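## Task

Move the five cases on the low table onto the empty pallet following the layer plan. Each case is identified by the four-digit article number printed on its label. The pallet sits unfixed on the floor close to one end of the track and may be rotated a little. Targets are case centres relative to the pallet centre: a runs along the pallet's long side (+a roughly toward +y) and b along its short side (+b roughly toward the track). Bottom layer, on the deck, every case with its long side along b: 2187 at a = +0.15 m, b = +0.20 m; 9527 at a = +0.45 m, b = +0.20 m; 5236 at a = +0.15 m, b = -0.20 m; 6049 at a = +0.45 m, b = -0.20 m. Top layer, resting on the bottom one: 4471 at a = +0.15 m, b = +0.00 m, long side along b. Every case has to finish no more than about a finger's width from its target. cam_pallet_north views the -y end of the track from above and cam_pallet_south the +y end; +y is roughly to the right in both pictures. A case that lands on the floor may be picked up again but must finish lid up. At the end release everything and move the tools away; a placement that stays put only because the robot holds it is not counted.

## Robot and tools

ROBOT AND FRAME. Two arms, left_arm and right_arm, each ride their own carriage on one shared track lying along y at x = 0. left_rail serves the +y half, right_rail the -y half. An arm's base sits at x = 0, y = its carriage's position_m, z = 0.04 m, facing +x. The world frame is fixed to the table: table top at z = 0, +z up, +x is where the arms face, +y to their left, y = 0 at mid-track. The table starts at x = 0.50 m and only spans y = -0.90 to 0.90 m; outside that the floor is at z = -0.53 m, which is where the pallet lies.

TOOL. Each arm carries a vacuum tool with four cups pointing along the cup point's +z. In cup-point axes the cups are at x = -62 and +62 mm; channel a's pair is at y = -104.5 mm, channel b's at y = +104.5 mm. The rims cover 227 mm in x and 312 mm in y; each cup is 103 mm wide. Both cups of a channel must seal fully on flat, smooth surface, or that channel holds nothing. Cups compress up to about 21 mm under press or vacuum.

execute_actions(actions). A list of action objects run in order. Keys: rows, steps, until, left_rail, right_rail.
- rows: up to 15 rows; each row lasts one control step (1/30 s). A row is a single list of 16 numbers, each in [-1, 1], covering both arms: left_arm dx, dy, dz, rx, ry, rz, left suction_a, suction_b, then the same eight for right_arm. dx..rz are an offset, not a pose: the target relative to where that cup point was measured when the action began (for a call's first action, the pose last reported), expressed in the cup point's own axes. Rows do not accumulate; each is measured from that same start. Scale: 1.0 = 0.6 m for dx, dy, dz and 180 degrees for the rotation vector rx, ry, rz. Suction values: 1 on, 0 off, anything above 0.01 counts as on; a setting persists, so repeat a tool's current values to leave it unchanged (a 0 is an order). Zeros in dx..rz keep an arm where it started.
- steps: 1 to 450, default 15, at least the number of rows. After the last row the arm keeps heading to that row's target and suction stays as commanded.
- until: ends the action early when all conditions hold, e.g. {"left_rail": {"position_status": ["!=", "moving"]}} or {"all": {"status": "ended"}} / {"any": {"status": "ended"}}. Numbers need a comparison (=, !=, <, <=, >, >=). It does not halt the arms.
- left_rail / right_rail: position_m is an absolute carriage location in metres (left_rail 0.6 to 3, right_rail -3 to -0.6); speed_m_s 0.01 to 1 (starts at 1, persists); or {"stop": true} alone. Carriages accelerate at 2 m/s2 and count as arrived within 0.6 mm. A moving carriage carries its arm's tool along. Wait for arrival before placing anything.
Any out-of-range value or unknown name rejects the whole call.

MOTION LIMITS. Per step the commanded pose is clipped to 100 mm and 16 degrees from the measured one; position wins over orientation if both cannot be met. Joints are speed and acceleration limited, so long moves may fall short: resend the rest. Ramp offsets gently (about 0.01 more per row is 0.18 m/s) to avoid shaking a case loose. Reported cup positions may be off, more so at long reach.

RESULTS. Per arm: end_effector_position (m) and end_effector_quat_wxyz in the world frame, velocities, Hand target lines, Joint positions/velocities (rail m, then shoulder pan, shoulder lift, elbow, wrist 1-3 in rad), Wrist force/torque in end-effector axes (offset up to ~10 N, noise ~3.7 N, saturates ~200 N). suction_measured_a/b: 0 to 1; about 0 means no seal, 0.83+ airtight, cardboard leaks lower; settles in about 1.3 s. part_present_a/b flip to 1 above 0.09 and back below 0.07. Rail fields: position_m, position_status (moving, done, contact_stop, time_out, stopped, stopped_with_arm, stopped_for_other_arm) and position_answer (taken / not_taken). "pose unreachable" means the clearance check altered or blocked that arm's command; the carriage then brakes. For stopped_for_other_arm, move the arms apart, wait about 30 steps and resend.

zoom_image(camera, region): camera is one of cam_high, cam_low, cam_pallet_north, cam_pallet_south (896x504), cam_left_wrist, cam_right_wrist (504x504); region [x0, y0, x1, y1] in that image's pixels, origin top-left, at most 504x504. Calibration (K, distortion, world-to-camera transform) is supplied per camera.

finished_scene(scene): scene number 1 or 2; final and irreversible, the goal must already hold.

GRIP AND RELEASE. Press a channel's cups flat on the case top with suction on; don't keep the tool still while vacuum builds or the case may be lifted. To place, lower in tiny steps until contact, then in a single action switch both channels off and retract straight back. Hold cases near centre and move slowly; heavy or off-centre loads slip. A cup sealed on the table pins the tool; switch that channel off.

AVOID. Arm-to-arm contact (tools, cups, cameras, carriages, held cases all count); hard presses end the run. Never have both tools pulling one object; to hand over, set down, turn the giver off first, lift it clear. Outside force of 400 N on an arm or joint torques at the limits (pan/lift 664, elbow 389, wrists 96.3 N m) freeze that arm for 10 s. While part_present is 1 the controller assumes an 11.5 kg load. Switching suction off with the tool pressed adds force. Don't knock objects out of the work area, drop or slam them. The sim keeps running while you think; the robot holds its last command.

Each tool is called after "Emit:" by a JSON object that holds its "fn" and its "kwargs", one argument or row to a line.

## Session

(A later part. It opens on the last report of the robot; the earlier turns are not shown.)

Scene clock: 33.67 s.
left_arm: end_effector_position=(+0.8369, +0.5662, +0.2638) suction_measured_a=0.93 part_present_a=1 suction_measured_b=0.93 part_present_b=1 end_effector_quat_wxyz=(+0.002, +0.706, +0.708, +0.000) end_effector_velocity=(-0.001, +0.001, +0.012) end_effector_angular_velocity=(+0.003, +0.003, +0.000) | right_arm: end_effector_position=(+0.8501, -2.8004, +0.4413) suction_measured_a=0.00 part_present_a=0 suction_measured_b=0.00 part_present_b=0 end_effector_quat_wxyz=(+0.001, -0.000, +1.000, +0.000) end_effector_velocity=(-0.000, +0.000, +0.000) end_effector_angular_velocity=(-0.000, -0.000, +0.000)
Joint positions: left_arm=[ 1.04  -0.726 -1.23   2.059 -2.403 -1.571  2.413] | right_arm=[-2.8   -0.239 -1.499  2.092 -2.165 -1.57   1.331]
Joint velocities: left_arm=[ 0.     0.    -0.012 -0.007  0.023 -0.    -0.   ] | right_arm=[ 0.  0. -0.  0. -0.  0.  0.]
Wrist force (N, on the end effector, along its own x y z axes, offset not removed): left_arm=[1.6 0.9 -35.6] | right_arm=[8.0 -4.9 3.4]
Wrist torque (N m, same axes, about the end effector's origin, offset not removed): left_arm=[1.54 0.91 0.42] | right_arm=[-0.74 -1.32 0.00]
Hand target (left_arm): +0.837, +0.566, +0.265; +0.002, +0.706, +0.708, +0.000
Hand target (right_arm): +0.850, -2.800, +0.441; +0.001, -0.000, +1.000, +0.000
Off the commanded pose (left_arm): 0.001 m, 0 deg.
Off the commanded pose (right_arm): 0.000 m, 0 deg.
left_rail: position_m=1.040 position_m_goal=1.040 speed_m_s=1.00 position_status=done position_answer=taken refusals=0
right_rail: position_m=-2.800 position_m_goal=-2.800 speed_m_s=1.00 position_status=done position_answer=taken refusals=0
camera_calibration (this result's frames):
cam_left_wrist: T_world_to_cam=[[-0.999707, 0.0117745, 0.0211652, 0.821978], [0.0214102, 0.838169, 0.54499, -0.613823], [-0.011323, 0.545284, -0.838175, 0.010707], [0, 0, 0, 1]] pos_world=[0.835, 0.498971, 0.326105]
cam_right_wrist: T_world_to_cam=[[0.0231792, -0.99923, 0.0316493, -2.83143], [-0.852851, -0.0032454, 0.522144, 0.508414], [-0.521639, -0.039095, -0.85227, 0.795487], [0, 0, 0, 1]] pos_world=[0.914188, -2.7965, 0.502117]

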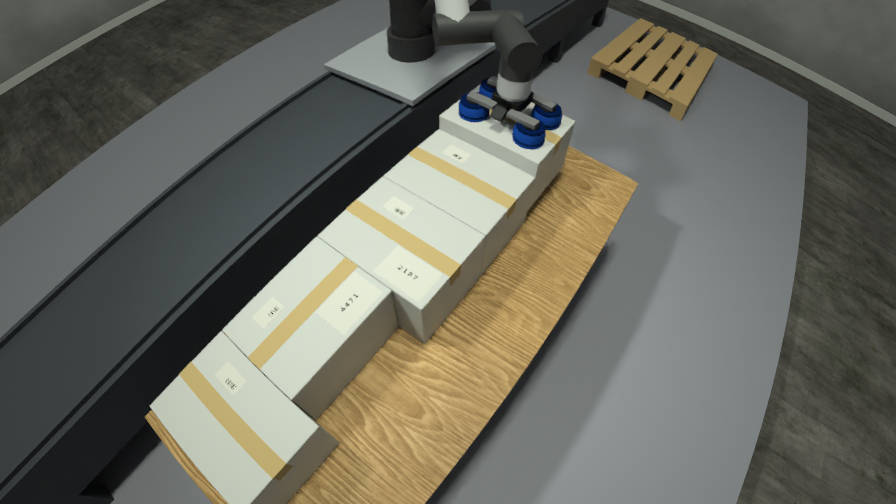

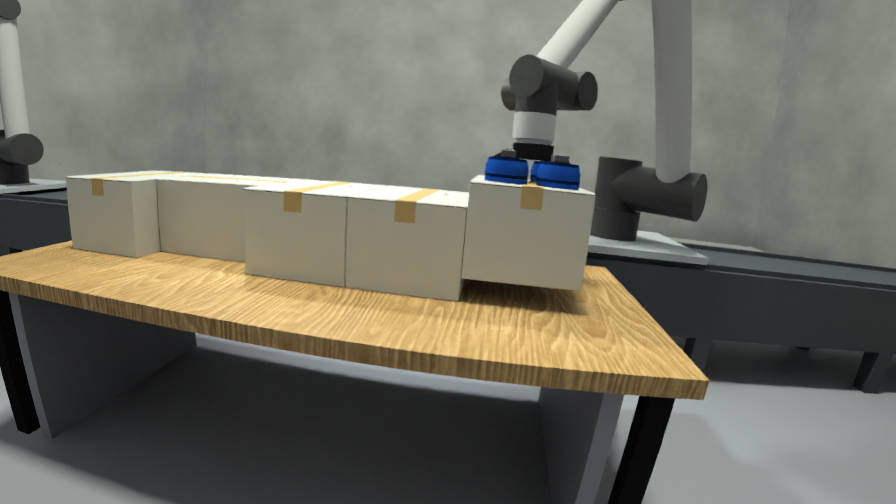

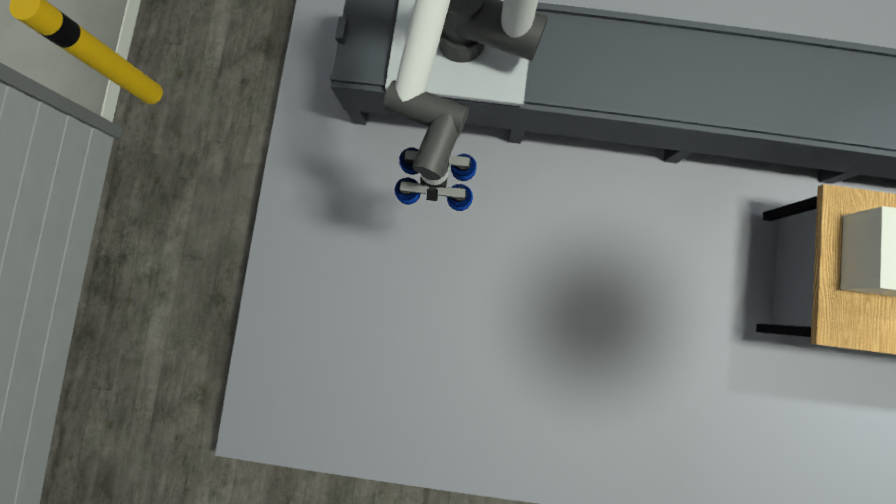

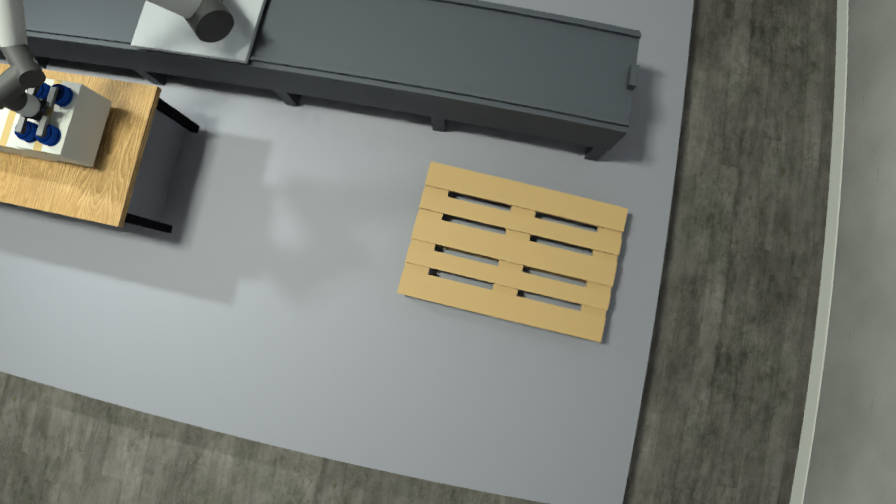

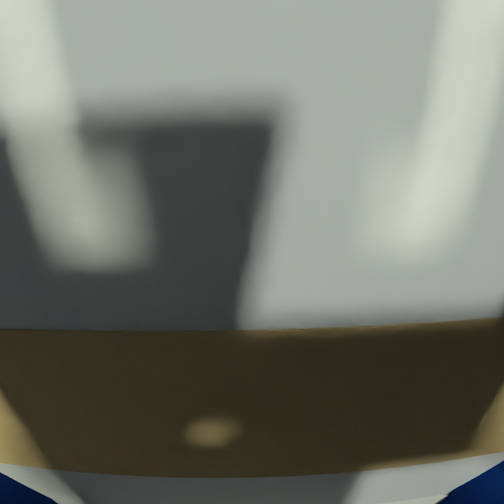

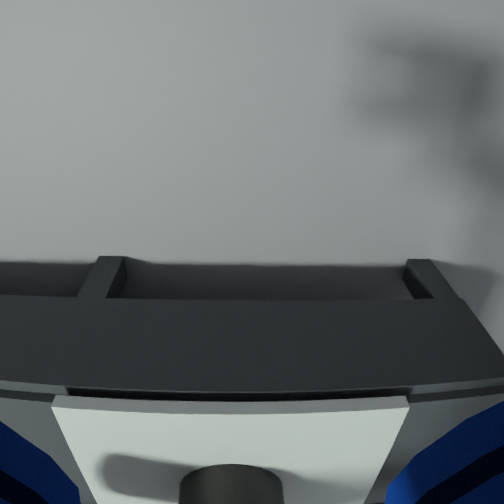

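Emit:
{"fn": "execute_actions", "kwargs": {
  "actions": [
    {"left_rail":{"position_m":3.0},"rows":[[0.01,0,0,0,0,0,1,1,0,0,0,0,0,0,0,0],[0.03,0.01,0,0,0,0,1,1,0,0,0,0,0,0,0,0],[0.06,0.02,0,0,0,0,1,1,0,0,0,0,0,0,0,0],[0.1,0.03,0,0,0,0,1,1,0,0,0,0,0,0,0,0],[0.9,0.3,0,0.0005,0.0005,0,1,1,0,0,0,0,0,0,0,0]],"steps":42},
    {"rows":[[0.664,0.29,0.7,0,0,0.0133,1,1,0,0,0,0,0,0,0,0]],"steps":50}
  ]
}}

Emit:
{"fn": "zoom_image", "kwargs": {
  "camera": "cam_pallet_south",
  "region": [480, 240, 640, 360]
}}

Emit:
{"fn": "zoom_image", "kwargs": {
  "camera": "cam_pallet_south",
  "region": [500, 275, 580, 345]
}}

Scene clock: 43.07 s.
left_arm: end_effector_position=(+1.1891, +3.4656, -0.1561) suction_measured_a=0.93 part_present_a=1 suction_measured_b=0.93 part_present_b=1 end_effector_quat_wxyz=(+0.000, +0.721, +0.693, +0.001) end_effector_velocity=(+0.000, +0.001, -0.001) end_effector_angular_velocity=(-0.000, +0.000, +0.000) | right_arm: end_effector_position=(+0.8501, -2.8004, +0.4413) suction_measured_a=0.00 part_present_a=0 suction_measured_b=0.00 part_present_b=0 end_effector_quat_wxyz=(+0.001, -0.000, +1.000, +0.000) end_effector_velocity=(-0.000, +0.000, +0.000) end_effector_angular_velocity=(-0.000, -0.000, +0.000)
Joint positions: left_arm=[ 3.     0.215 -0.585  1.603 -2.591 -1.57   3.396] | right_arm=[-2.8   -0.239 -1.499  2.092 -2.165 -1.57   1.331]
Joint velocities: left_arm=[ 0.     0.     0.001 -0.001  0.001  0.     0.   ] | right_arm=[ 0.  0. -0.  0. -0.  0.  0.]
Wrist force (N, on the end effector, along its own x y z axes, offset not removed): left_arm=[-0.7 0.0 -34.9] | right_arm=[5.2 -2.7 6.7]
Wrist torque (N m, same axes, about the end effector's origin, offset not removed): left_arm=[1.49 1.19 0.47] | right_arm=[-0.50 -0.94 0.12]
Hand target (left_arm): +1.189, +3.466, -0.156; -0.000, +0.721, +0.693, +0.001
Hand target (right_arm): +0.850, -2.800, +0.441; +0.001, -0.000, +1.000, +0.000
Off the commanded pose (left_arm): 0.001 m, 0 deg.
Off the commanded pose (right_arm): 0.000 m, 0 deg.
left_rail: position_m=3.000 position_m_goal=3.000 speed_m_s=1.00 position_status=done position_answer=taken refusals=0
right_rail: position_m=-2.800 position_m_goal=-2.800 speed_m_s=1.00 position_status=done position_answer=taken refusals=0
camera_calibration (this result's frames):
cam_left_wrist: T_world_to_cam=[[-0.998333, 0.0533016, 0.0221574, 1.00339], [0.0567175, 0.834433, 0.548183, -2.85125], [0.0107302, 0.548525, -0.836065, -1.9554], [0, 0, 0, 1]] pos_world=[1.18442, 3.39829, -0.0940665]
cam_right_wrist: T_world_to_cam=[[0.0231793, -0.99923, 0.0316495, -2.83143], [-0.852851, -0.00324546, 0.522144, 0.508414], [-0.521639, -0.0390952, -0.85227, 0.795486], [0, 0, 0, 1]] pos_world=[0.914188, -2.7965, 0.502118]

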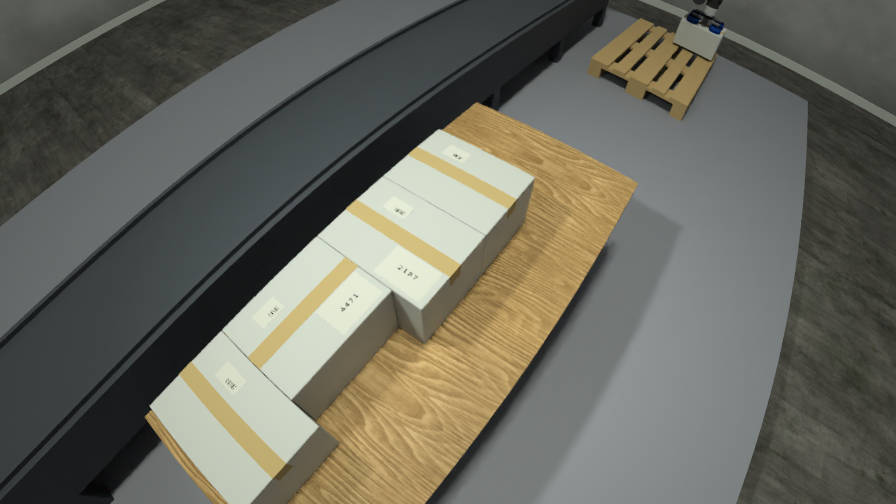

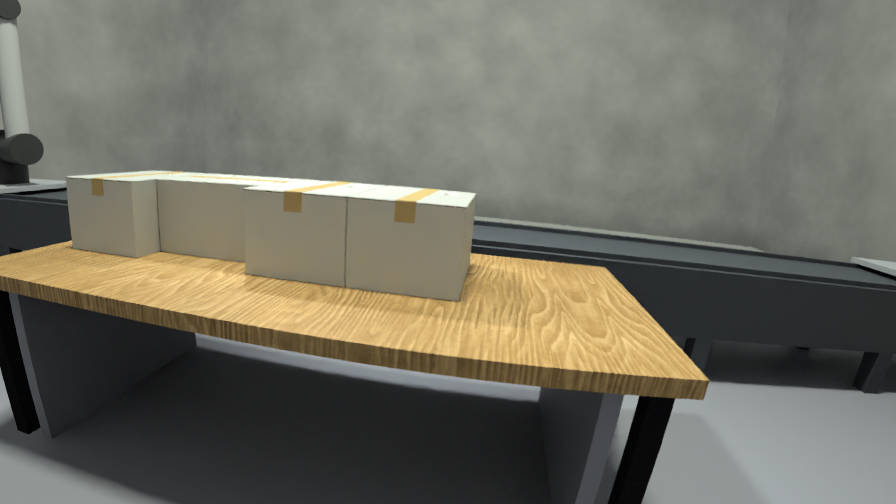

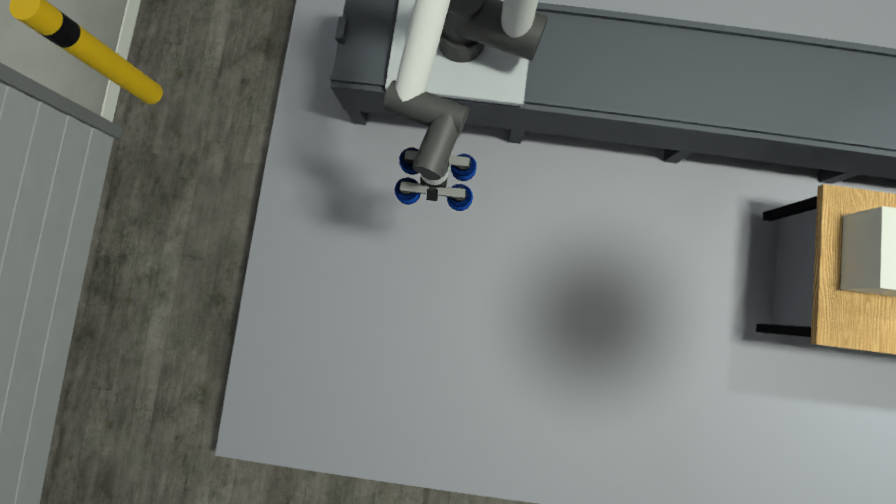

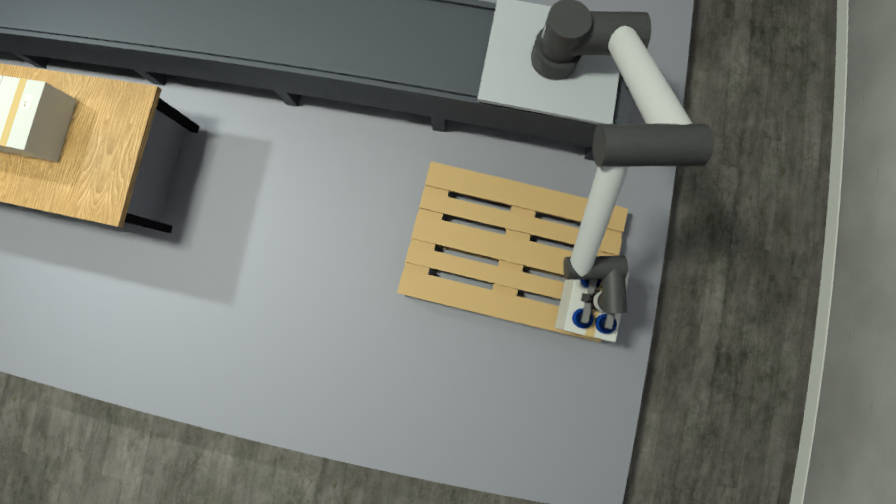

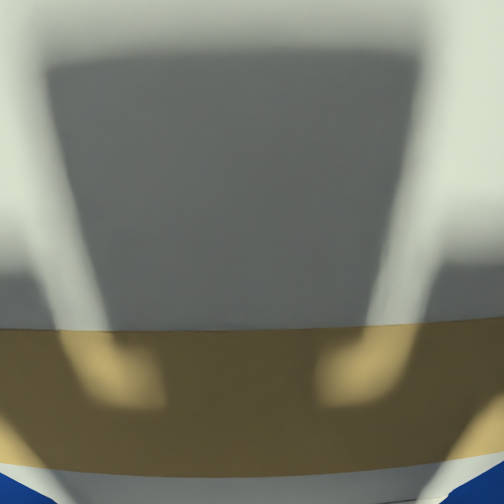

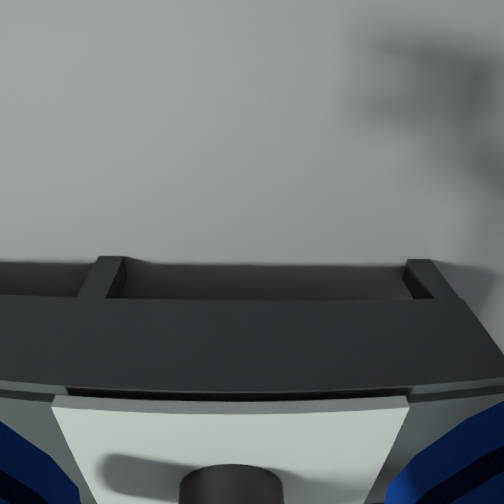

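Region (480, 240, 640, 360) of cam_pallet_south's 896x504 image, scaled by 3.150, with more detail than that image has; it fills the top 378 rows of this view, and the rest is white.

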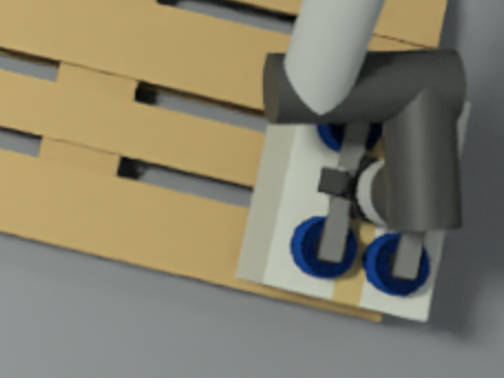

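Region (500, 275, 580, 345) of cam_pallet_south's 896x504 image, scaled by 6.300, with more detail than that image has; it fills the top 441 rows of this view, and the rest is white.

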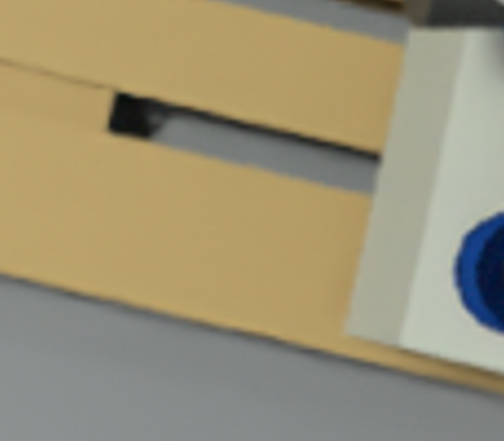

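Emit:
{"fn": "execute_actions", "kwargs": {
  "actions": [
    {"rows":[[-0.005,0.008,0.005,0,0,0,1,1,0,0,0,0,0,0,0,0],[-0.005,0.008,0.01,0,0,0,1,1,0,0,0,0,0,0,0,0],[-0.005,0.008,0.015,0,0,0,1,1,0,0,0,0,0,0,0,0],[-0.005,0.008,0.02,0,0,0,1,1,0,0,0,0,0,0,0,0],[-0.005,0.008,0.025,0,0,0,1,1,0,0,0,0,0,0,0,0],[-0.005,0.008,0.03,0,0,0,1,1,0,0,0,0,0,0,0,0],[-0.005,0.008,0.035,0,0,0,1,1,0,0,0,0,0,0,0,0]],"steps":16},
    {"rows":[[0,0,-0.002,0,0,0,0,0,0,0,0,0,0,0,0,0],[0,0,-0.005,0,0,0,0,0,0,0,0,0,0,0,0,0],[0,0,-0.009,0,0,0,0,0,0,0,0,0,0,0,0,0],[0,0,-0.013,0,0,0,0,0,0,0,0,0,0,0,0,0],[0,0,-0.018,0,0,0,0,0,0,0,0,0,0,0,0,0],[0,0,-0.024,0,0,0,0,0,0,0,0,0,0,0,0,0],[0,0,-0.03,0,0,0,0,0,0,0,0,0,0,0,0,0],[0,0,-0.04,0,0,0,0,0,0,0,0,0,0,0,0,0],[0,0,-0.05,0,0,0,0,0,0,0,0,0,0,0,0,0],[0,0,-0.065,0,0,0,0,0,0,0,0,0,0,0,0,0],[0,0,-0.083,0,0,0,0,0,0,0,0,0,0,0,0,0]],"steps":20},
    {"left_rail":{"position_m":0.75},"rows":[[-0.76,-0.56,-0.68,0,0,-0.0133,0,0,0,0,0,0,0,0,0,0]],"steps":50},
    {"rows":[[-0.783,0,0,0,0,0,0,0,0,0,0,0,0,0,0,0]],"steps":40}
  ]
}}

Emit:
{"fn": "zoom_image", "kwargs": {
  "camera": "cam_pallet_south",
  "region": [520, 230, 650, 355]
}}

Scene clock: 70.87 s.
left_arm: end_effector_position=(+0.8403, +0.2998, +0.2786) suction_measured_a=0.00 part_present_a=0 suction_measured_b=0.00 part_present_b=0 end_effector_quat_wxyz=(+0.001, +0.706, +0.708, +0.000) end_effector_velocity=(+0.000, -0.002, +0.000) end_effector_angular_velocity=(-0.000, -0.000, -0.000) | right_arm: end_effector_position=(+0.8501, -2.8004, +0.4413) suction_measured_a=0.00 part_present_a=0 suction_measured_b=0.00 part_present_b=0 end_effector_quat_wxyz=(+0.001, -0.000, +1.000, +0.000) end_effector_velocity=(+0.000, +0.000, +0.000) end_effector_angular_velocity=(-0.000, -0.000, +0.000)
Joint positions: left_arm=[ 0.75  -0.704 -1.252  2.063 -2.383 -1.571  2.435] | right_arm=[-2.8   -0.239 -1.499  2.092 -2.165 -1.57   1.331]
Joint velocities: left_arm=[ 0.    -0.001  0.001 -0.002  0.001 -0.    -0.001] | right_arm=[ 0.  0. -0.  0. -0.  0. -0.]
Wrist force (N, on the end effector, along its own x y z axes, offset not removed): left_arm=[-2.0 3.1 0.9] | right_arm=[1.1 3.0 7.5]
Wrist torque (N m, same axes, about the end effector's origin, offset not removed): left_arm=[0.12 0.85 0.25] | right_arm=[0.37 -0.32 0.21]
Hand target (left_arm): +0.840, +0.299, +0.279; +0.001, +0.706, +0.708, +0.000
Hand target (right_arm): +0.850, -2.800, +0.441; +0.001, -0.000, +1.000, +0.000
Off the commanded pose (left_arm): 0.001 m, 0 deg.
Off the commanded pose (right_arm): 0.000 m, 0 deg.
left_rail: position_m=0.750 position_m_goal=0.750 speed_m_s=1.00 position_status=done position_answer=taken refusals=0
right_rail: position_m=-2.800 position_m_goal=-2.800 speed_m_s=1.00 position_status=done position_answer=taken refusals=0
camera_calibration (this result's frames):
cam_left_wrist: T_world_to_cam=[[-0.999673, 0.0115546, 0.0228168, 0.827744], [0.0221432, 0.837445, 0.546073, -0.399435], [-0.0127981, 0.5464, -0.837427, 0.169112], [0, 0, 0, 1]] pos_world=[0.838482, 0.232538, 0.340853]
cam_right_wrist: T_world_to_cam=[[0.0231792, -0.99923, 0.0316495, -2.83143], [-0.852851, -0.00324533, 0.522144, 0.508414], [-0.521639, -0.0390952, -0.85227, 0.795486], [0, 0, 0, 1]] pos_world=[0.914188, -2.7965, 0.502117]

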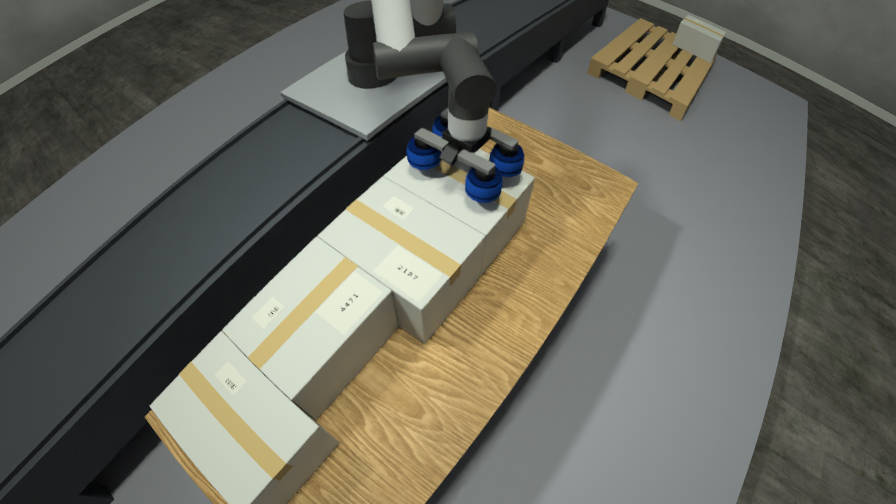

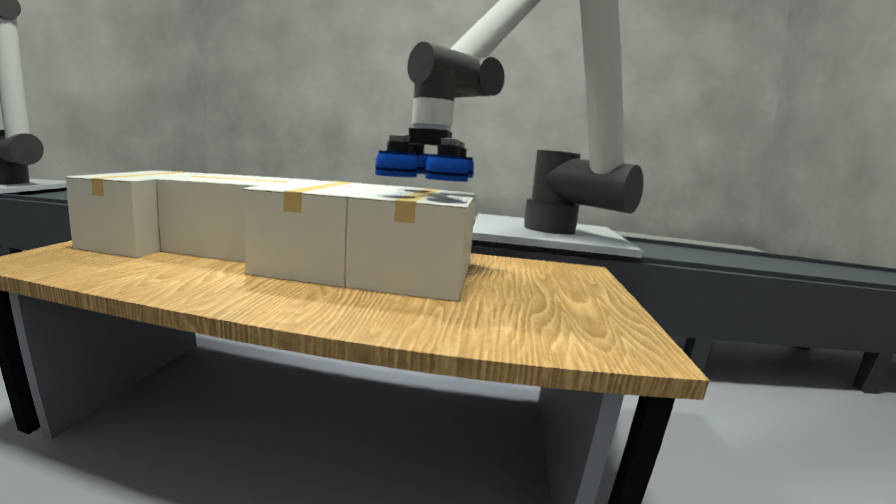

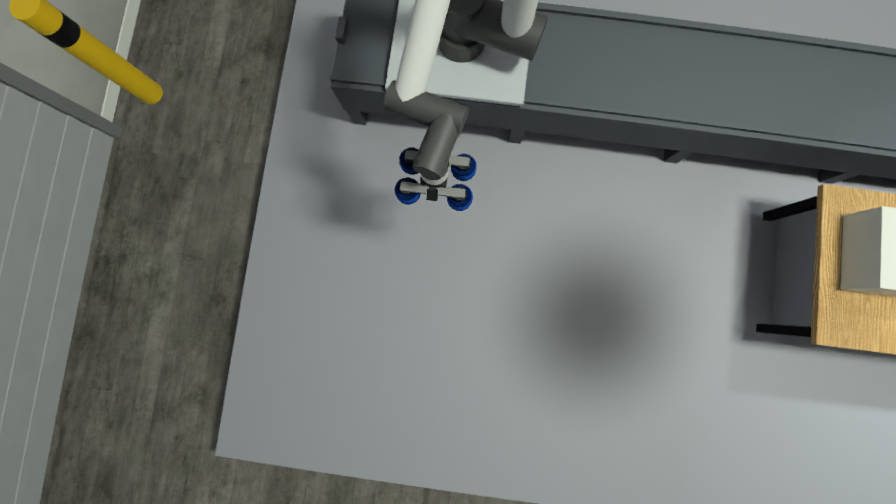

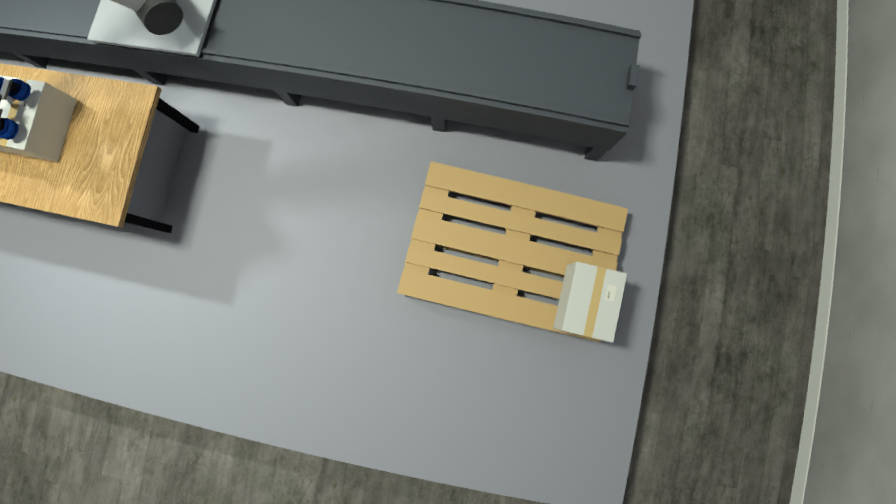

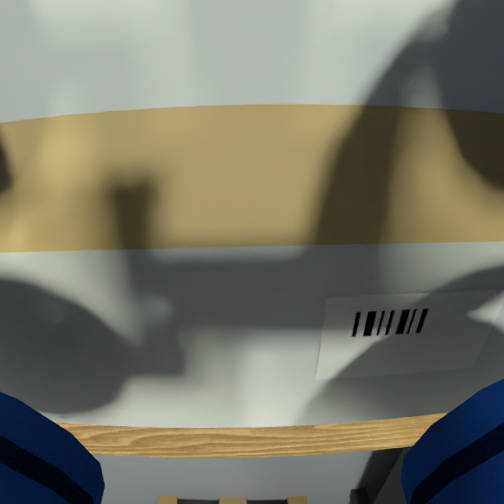

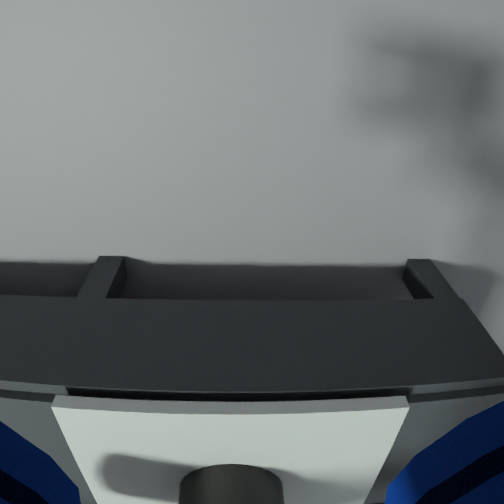

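Region (520, 230, 650, 355) of cam_pallet_south's 896x504 image, scaled by 3.877, with more detail than that image has; it fills the top 485 rows of this view, and the rest is white.

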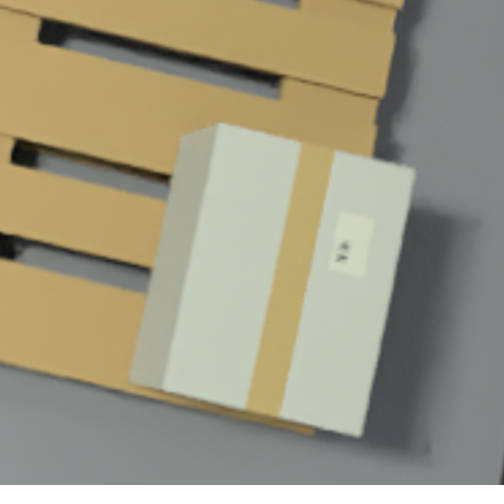

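Emit:
{"fn": "execute_actions", "kwargs": {
  "actions": [
    {"rows":[[-0.013,-0.003,0.01,0,0,0,0,0,0,0,0,0,0,0,0,0],[-0.026,-0.0055,0.025,0,0,0,0,0,0,0,0,0,0,0,0,0],[-0.026,-0.0055,0.04,0,0,0,0,0,0,0,0,0,0,0,0,0],[-0.026,-0.0055,0.055,0,0,0,0,0,0,0,0,0,0,0,0,0],[-0.026,-0.0055,0.065,0,0,0,0,0,0,0,0,0,0,0,0,0],[-0.026,-0.0055,0.075,0,0,0,0,0,0,0,0,0,0,0,0,0],[-0.026,-0.0055,0.085,0,0,0,0,0,0,0,0,0,0,0,0,0],[-0.026,-0.0055,0.095,0,0,0,0,0,0,0,0,0,0,0,0,0]],"steps":18},
    {"rows":[[0,0,0,0,0,0,1,1,0,0,0,0,0,0,0,0]],"steps":22},
    {"rows":[[0,0,-0.01,0,0,0,1,1,0,0,0,0,0,0,0,0],[0,0,-0.02,0,0,0,1,1,0,0,0,0,0,0,0,0],[0,0,-0.035,0,0,0,1,1,0,0,0,0,0,0,0,0],[0,0,-0.05,0,0,0,1,1,0,0,0,0,0,0,0,0],[0,0,-0.07,0,0,0,1,1,0,0,0,0,0,0,0,0]],"steps":14},
    {"left_rail":{"position_m":3.0},"rows":[[0.01,0,0,0,0,0,1,1,0,0,0,0,0,0,0,0],[0.03,0,0,0,0,0,1,1,0,0,0,0,0,0,0,0],[0.06,0,0,0,0,0,1,1,0,0,0,0,0,0,0,0],[0.1,0,0,0,0,0,1,1,0,0,0,0,0,0,0,0],[0.8,-0.07,0,0,0,0,1,1,0,0,0,0,0,0,0,0]],"steps":44},
    {"rows":[[0.768,0,0.27,0,0,0.0133,1,1,0,0,0,0,0,0,0,0]],"steps":42},
    {"rows":[[0,0,0.03,0,0,0,1,1,0,0,0,0,0,0,0,0],[0,0,0.06,0,0,0,1,1,0,0,0,0,0,0,0,0],[0,0,0.1,0,0,0,1,1,0,0,0,0,0,0,0,0],[0,0,0.43,0,0,0,1,1,0,0,0,0,0,0,0,0]],"steps":28}
  ]
}}

Scene clock: 95.70 s.
left_arm: end_effector_position=(+0.7940, +3.4757, -0.1565) suction_measured_a=0.93 part_present_a=1 suction_measured_b=0.93 part_present_b=1 end_effector_quat_wxyz=(+0.000, +0.721, +0.693, +0.001) end_effector_velocity=(+0.002, +0.001, -0.004) end_effector_angular_velocity=(+0.001, -0.002, +0.000) | right_arm: end_effector_position=(+0.8501, -2.8004, +0.4413) suction_measured_a=0.00 part_present_a=0 suction_measured_b=0.00 part_present_b=0 end_effector_quat_wxyz=(+0.001, -0.000, +1.000, +0.000) end_effector_velocity=(-0.000, +0.000, +0.000) end_effector_angular_velocity=(-0.000, -0.000, +0.000)
Joint positions: left_arm=[ 3.     0.321 -0.733  2.162 -3.002 -1.571  3.502] | right_arm=[-2.8   -0.239 -1.499  2.092 -2.165 -1.57   1.331]
Joint velocities: left_arm=[ 0.     0.001  0.006 -0.004 -0.004  0.001  0.   ] | right_arm=[ 0.  0. -0.  0. -0.  0. -0.]
Wrist force (N, on the end effector, along its own x y z axes, offset not removed): left_arm=[1.0 -0.7 -27.5] | right_arm=[7.3 -6.5 1.7]
Wrist torque (N m, same axes, about the end effector's origin, offset not removed): left_arm=[-3.30 0.44 0.42] | right_arm=[-0.87 -1.19 0.17]
Hand target (left_arm): +0.794, +3.476, -0.157; +0.000, +0.721, +0.693, +0.001
Hand target (right_arm): +0.850, -2.800, +0.441; +0.001, -0.000, +1.000, +0.000
Off the commanded pose (left_arm): 0.001 m, 0 deg.
Off the commanded pose (right_arm): 0.000 m, 0 deg.
left_rail: position_m=3.000 position_m_goal=3.000 speed_m_s=1.00 position_status=done position_answer=taken refusals=0
right_rail: position_m=-2.800 position_m_goal=-2.800 speed_m_s=1.00 position_status=done position_answer=taken refusals=0
camera_calibration (this result's frames):
cam_left_wrist: T_world_to_cam=[[-0.998333, 0.053364, 0.0219672, 0.608195], [0.0566763, 0.834989, 0.54734, -2.83913], [0.0108659, 0.547673, -0.836622, -1.95419], [0, 0, 0, 1]] pos_world=[0.789326, 3.40844, -0.094316]
cam_right_wrist: T_world_to_cam=[[0.0231792, -0.99923, 0.0316493, -2.83143], [-0.852851, -0.00324542, 0.522144, 0.508414], [-0.521639, -0.0390951, -0.85227, 0.795487], [0, 0, 0, 1]] pos_world=[0.914188, -2.7965, 0.502117]

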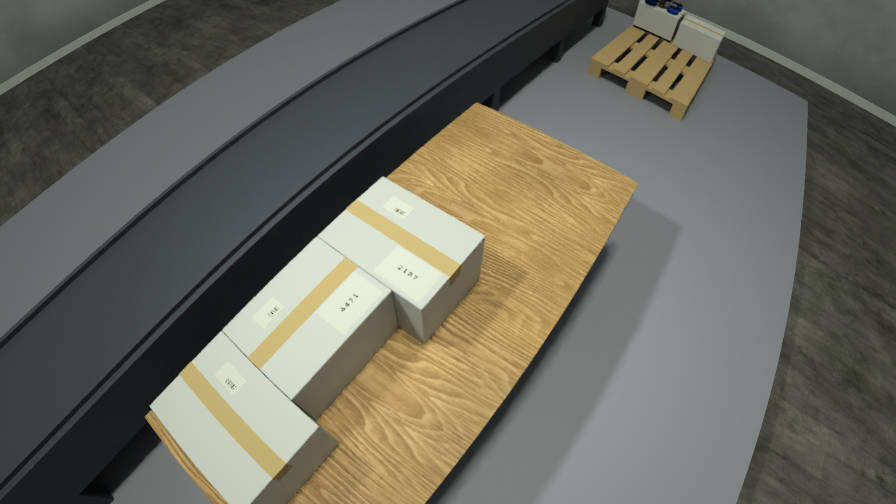

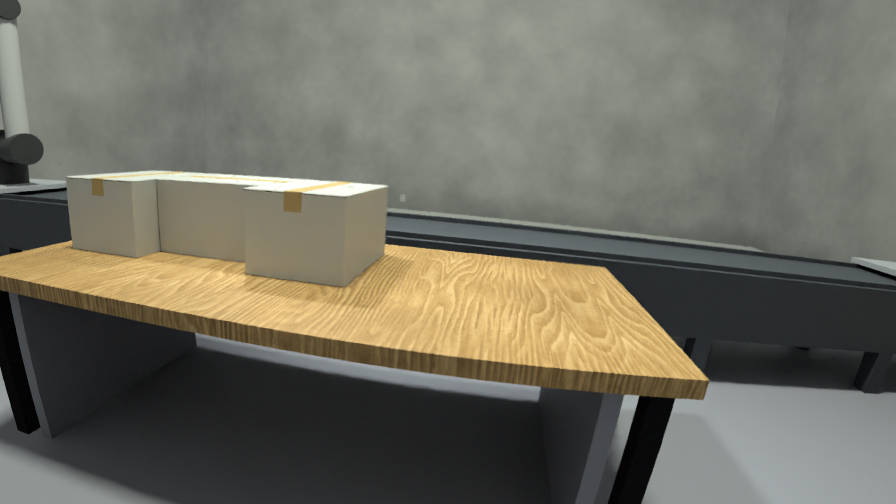

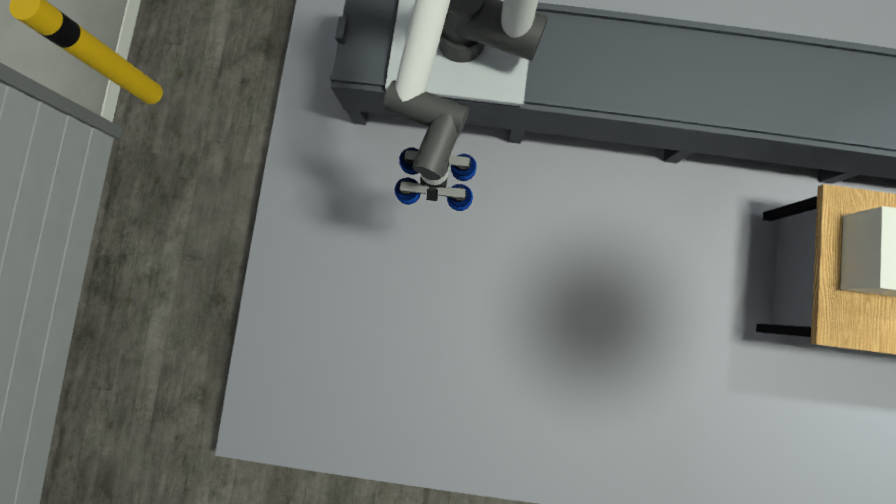

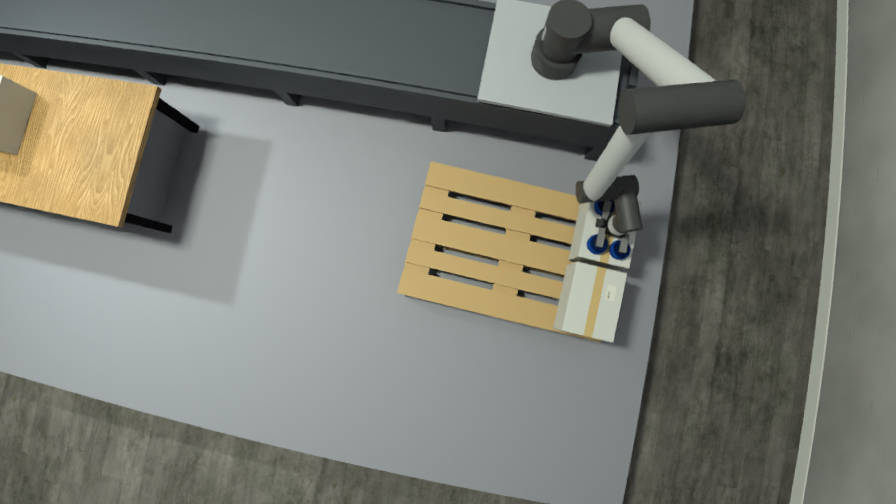

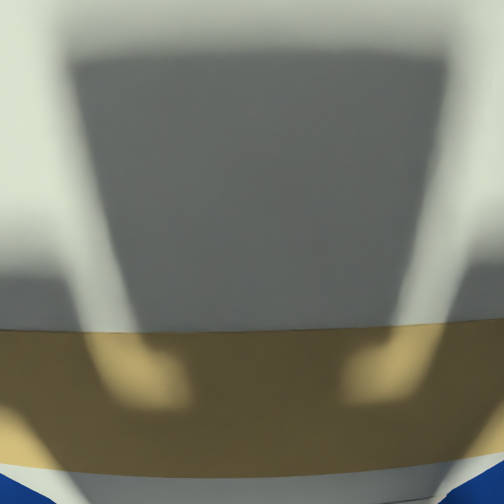

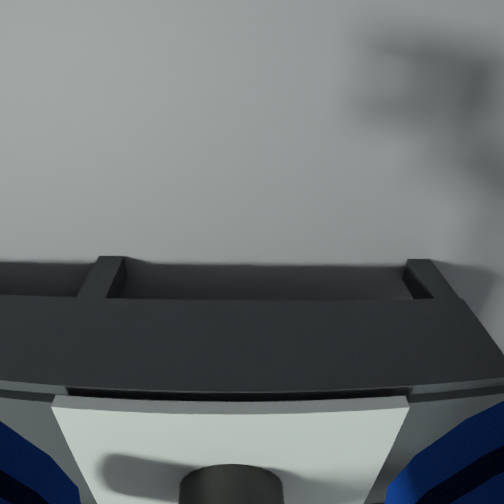

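Emit:
{"fn": "execute_actions", "kwargs": {
  "actions": [
    {"rows":[[0,0,0.005,0,0,0,1,1,0,0,0,0,0,0,0,0],[0,0,0.01,0,0,0,1,1,0,0,0,0,0,0,0,0],[0,0,0.015,0,0,0,1,1,0,0,0,0,0,0,0,0],[-0.001,-0.001,0.02,0,0,0,1,1,0,0,0,0,0,0,0,0],[-0.001,-0.001,0.025,0,0,0,1,1,0,0,0,0,0,0,0,0],[-0.001,-0.001,0.03,0,0,0,1,1,0,0,0,0,0,0,0,0],[-0.001,-0.001,0.034,0,0,0,1,1,0,0,0,0,0,0,0,0]],"steps":16},
    {"rows":[[0,0,-0.002,0,0,0,0,0,0,0,0,0,0,0,0,0],[0,0,-0.005,0,0,0,0,0,0,0,0,0,0,0,0,0],[0,0,-0.009,0,0,0,0,0,0,0,0,0,0,0,0,0],[0,0,-0.013,0,0,0,0,0,0,0,0,0,0,0,0,0],[0,0,-0.018,0,0,0,0,0,0,0,0,0,0,0,0,0],[0,0,-0.024,0,0,0,0,0,0,0,0,0,0,0,0,0],[0,0,-0.03,0,0,0,0,0,0,0,0,0,0,0,0,0],[0,0,-0.04,0,0,0,0,0,0,0,0,0,0,0,0,0],[0,0,-0.05,0,0,0,0,0,0,0,0,0,0,0,0,0],[0,0,-0.065,0,0,0,0,0,0,0,0,0,0,0,0,0],[0,0,-0.083,0,0,0,0,0,0,0,0,0,0,0,0,0]],"steps":20},
    {"left_rail":{"position_m":0.6},"rows":[[-0.85,0.107,-0.68,0,0,-0.0133,0,0,0,0,0,0,0,0,0,0]],"steps":48},
    {"rows":[[-0.907,0,0,0,0,0,0,0,0,0,0,0,0,0,0,0]],"steps":44}
  ]
}}

Emit:
{"fn": "zoom_image", "kwargs": {
  "camera": "cam_pallet_south",
  "region": [510, 170, 650, 300]
}}

Scene clock: 111.20 s.
left_arm: end_effector_position=(+0.8368, +0.0180, +0.2805) suction_measured_a=0.00 part_present_a=0 suction_measured_b=0.00 part_present_b=0 end_effector_quat_wxyz=(+0.001, +0.706, +0.708, -0.000) end_effector_velocity=(+0.000, -0.001, +0.000) end_effector_angular_velocity=(-0.000, -0.000, +0.000) | right_arm: end_effector_position=(+0.8501, -2.8004, +0.4413) suction_measured_a=0.00 part_present_a=0 suction_measured_b=0.00 part_present_b=0 end_effector_quat_wxyz=(+0.001, -0.000, +1.000, +0.000) end_effector_velocity=(-0.000, +0.000, +0.000) end_effector_angular_velocity=(-0.000, -0.000, +0.000)
Joint positions: left_arm=[ 0.6   -0.806 -1.193  1.966 -2.347 -1.571  2.333] | right_arm=[-2.8   -0.239 -1.499  2.092 -2.165 -1.57   1.331]
Joint velocities: left_arm=[ 0.    -0.001  0.001 -0.002  0.001  0.    -0.001] | right_arm=[ 0. -0. -0.  0. -0.  0. -0.]
Wrist force (N, on the end effector, along its own x y z axes, offset not removed): left_arm=[-0.3 2.4 1.9] | right_arm=[-3.1 -2.4 8.1]
Wrist torque (N m, same axes, about the end effector's origin, offset not removed): left_arm=[0.16 0.83 0.41] | right_arm=[-0.41 -0.07 0.09]
Hand target (left_arm): +0.837, +0.018, +0.281; +0.001, +0.706, +0.708, -0.000
Hand target (right_arm): +0.850, -2.800, +0.441; +0.001, -0.000, +1.000, +0.000
Off the commanded pose (left_arm): 0.001 m, 0 deg.
Off the commanded pose (right_arm): 0.000 m, 0 deg.
left_rail: position_m=0.600 position_m_goal=0.600 speed_m_s=1.00 position_status=done position_answer=taken refusals=0
right_rail: position_m=-2.800 position_m_goal=-2.800 speed_m_s=1.00 position_status=done position_answer=taken refusals=0
camera_calibration (this result's frames):
cam_left_wrist: T_world_to_cam=[[-0.99968, 0.011583, 0.0225083, 0.827601], [0.021983, 0.838122, 0.545039, -0.163962], [-0.0125515, 0.545359, -0.838108, 0.32466], [0, 0, 0, 1]] pos_world=[0.835015, -0.0492224, 0.342838]
cam_right_wrist: T_world_to_cam=[[0.0231791, -0.99923, 0.0316494, -2.83143], [-0.852851, -0.00324533, 0.522144, 0.508414], [-0.521639, -0.0390951, -0.85227, 0.795487], [0, 0, 0, 1]] pos_world=[0.914188, -2.7965, 0.502117]

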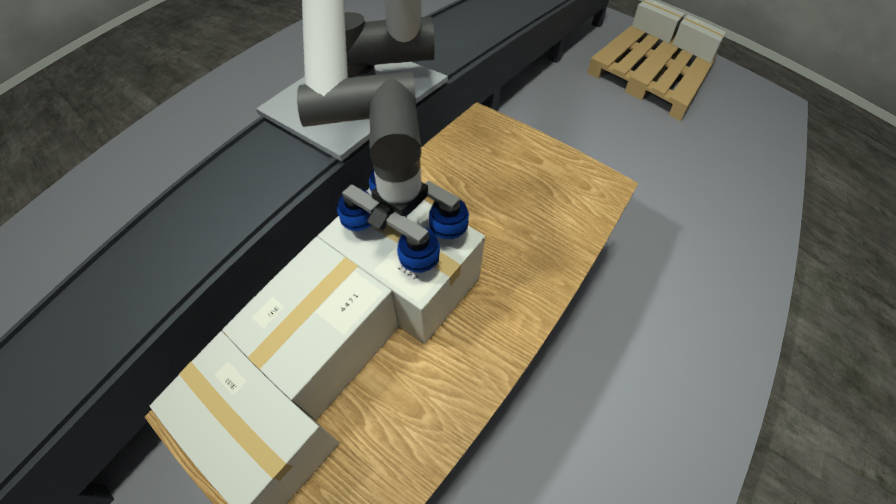

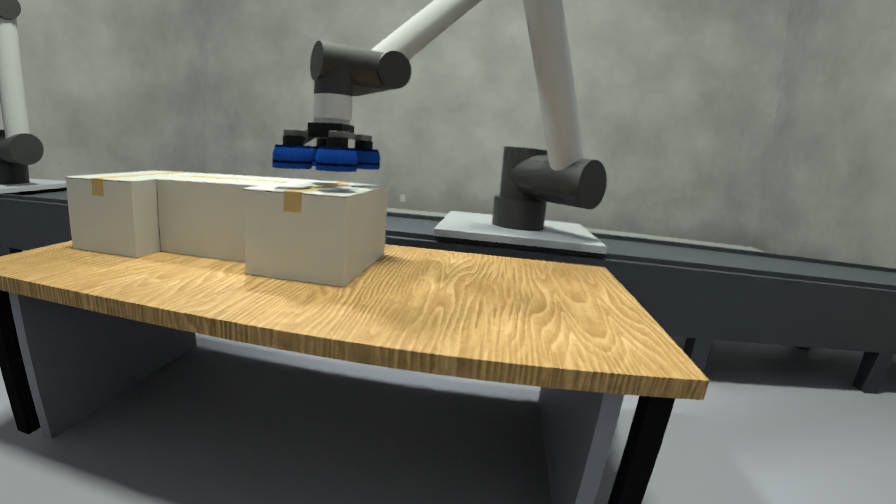

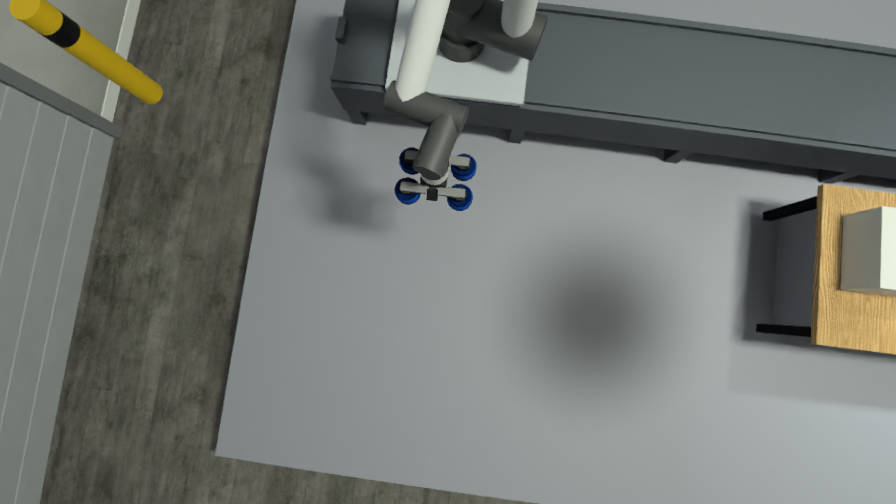

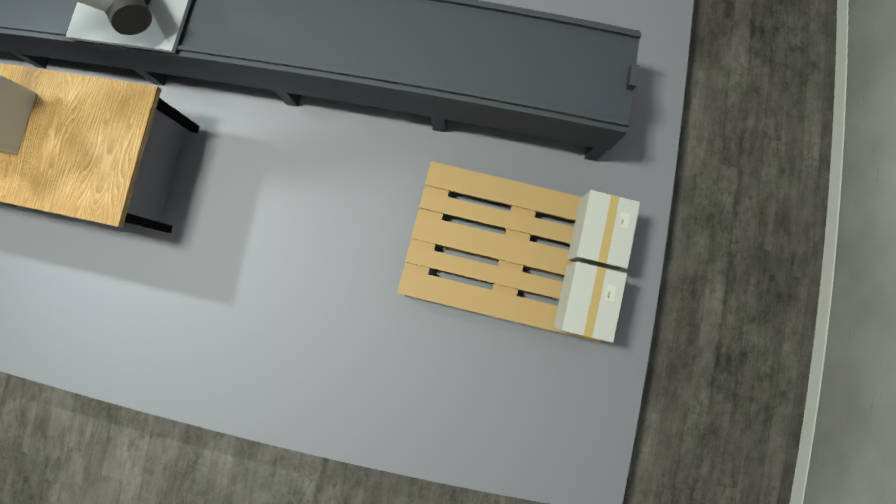

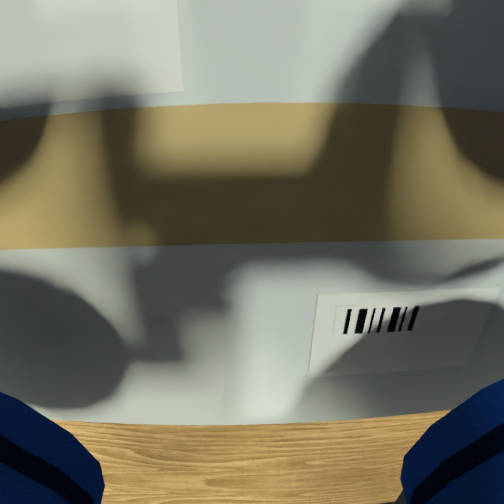

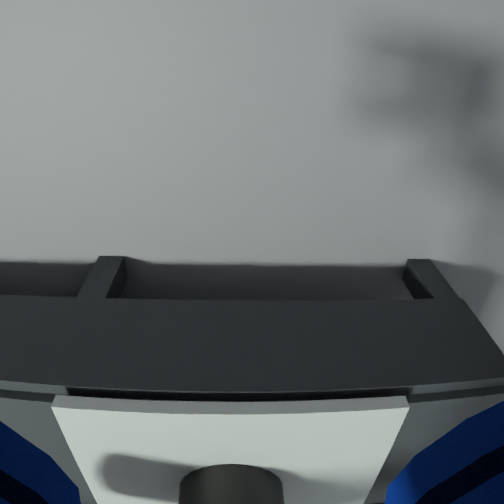

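Region (510, 170, 650, 300) of cam_pallet_south's 896x504 image, scaled by 3.600, with more detail than that image has; it fills the top 468 rows of this view, and the rest is white.

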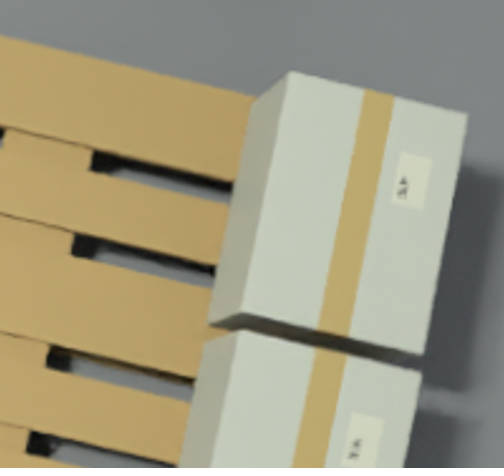

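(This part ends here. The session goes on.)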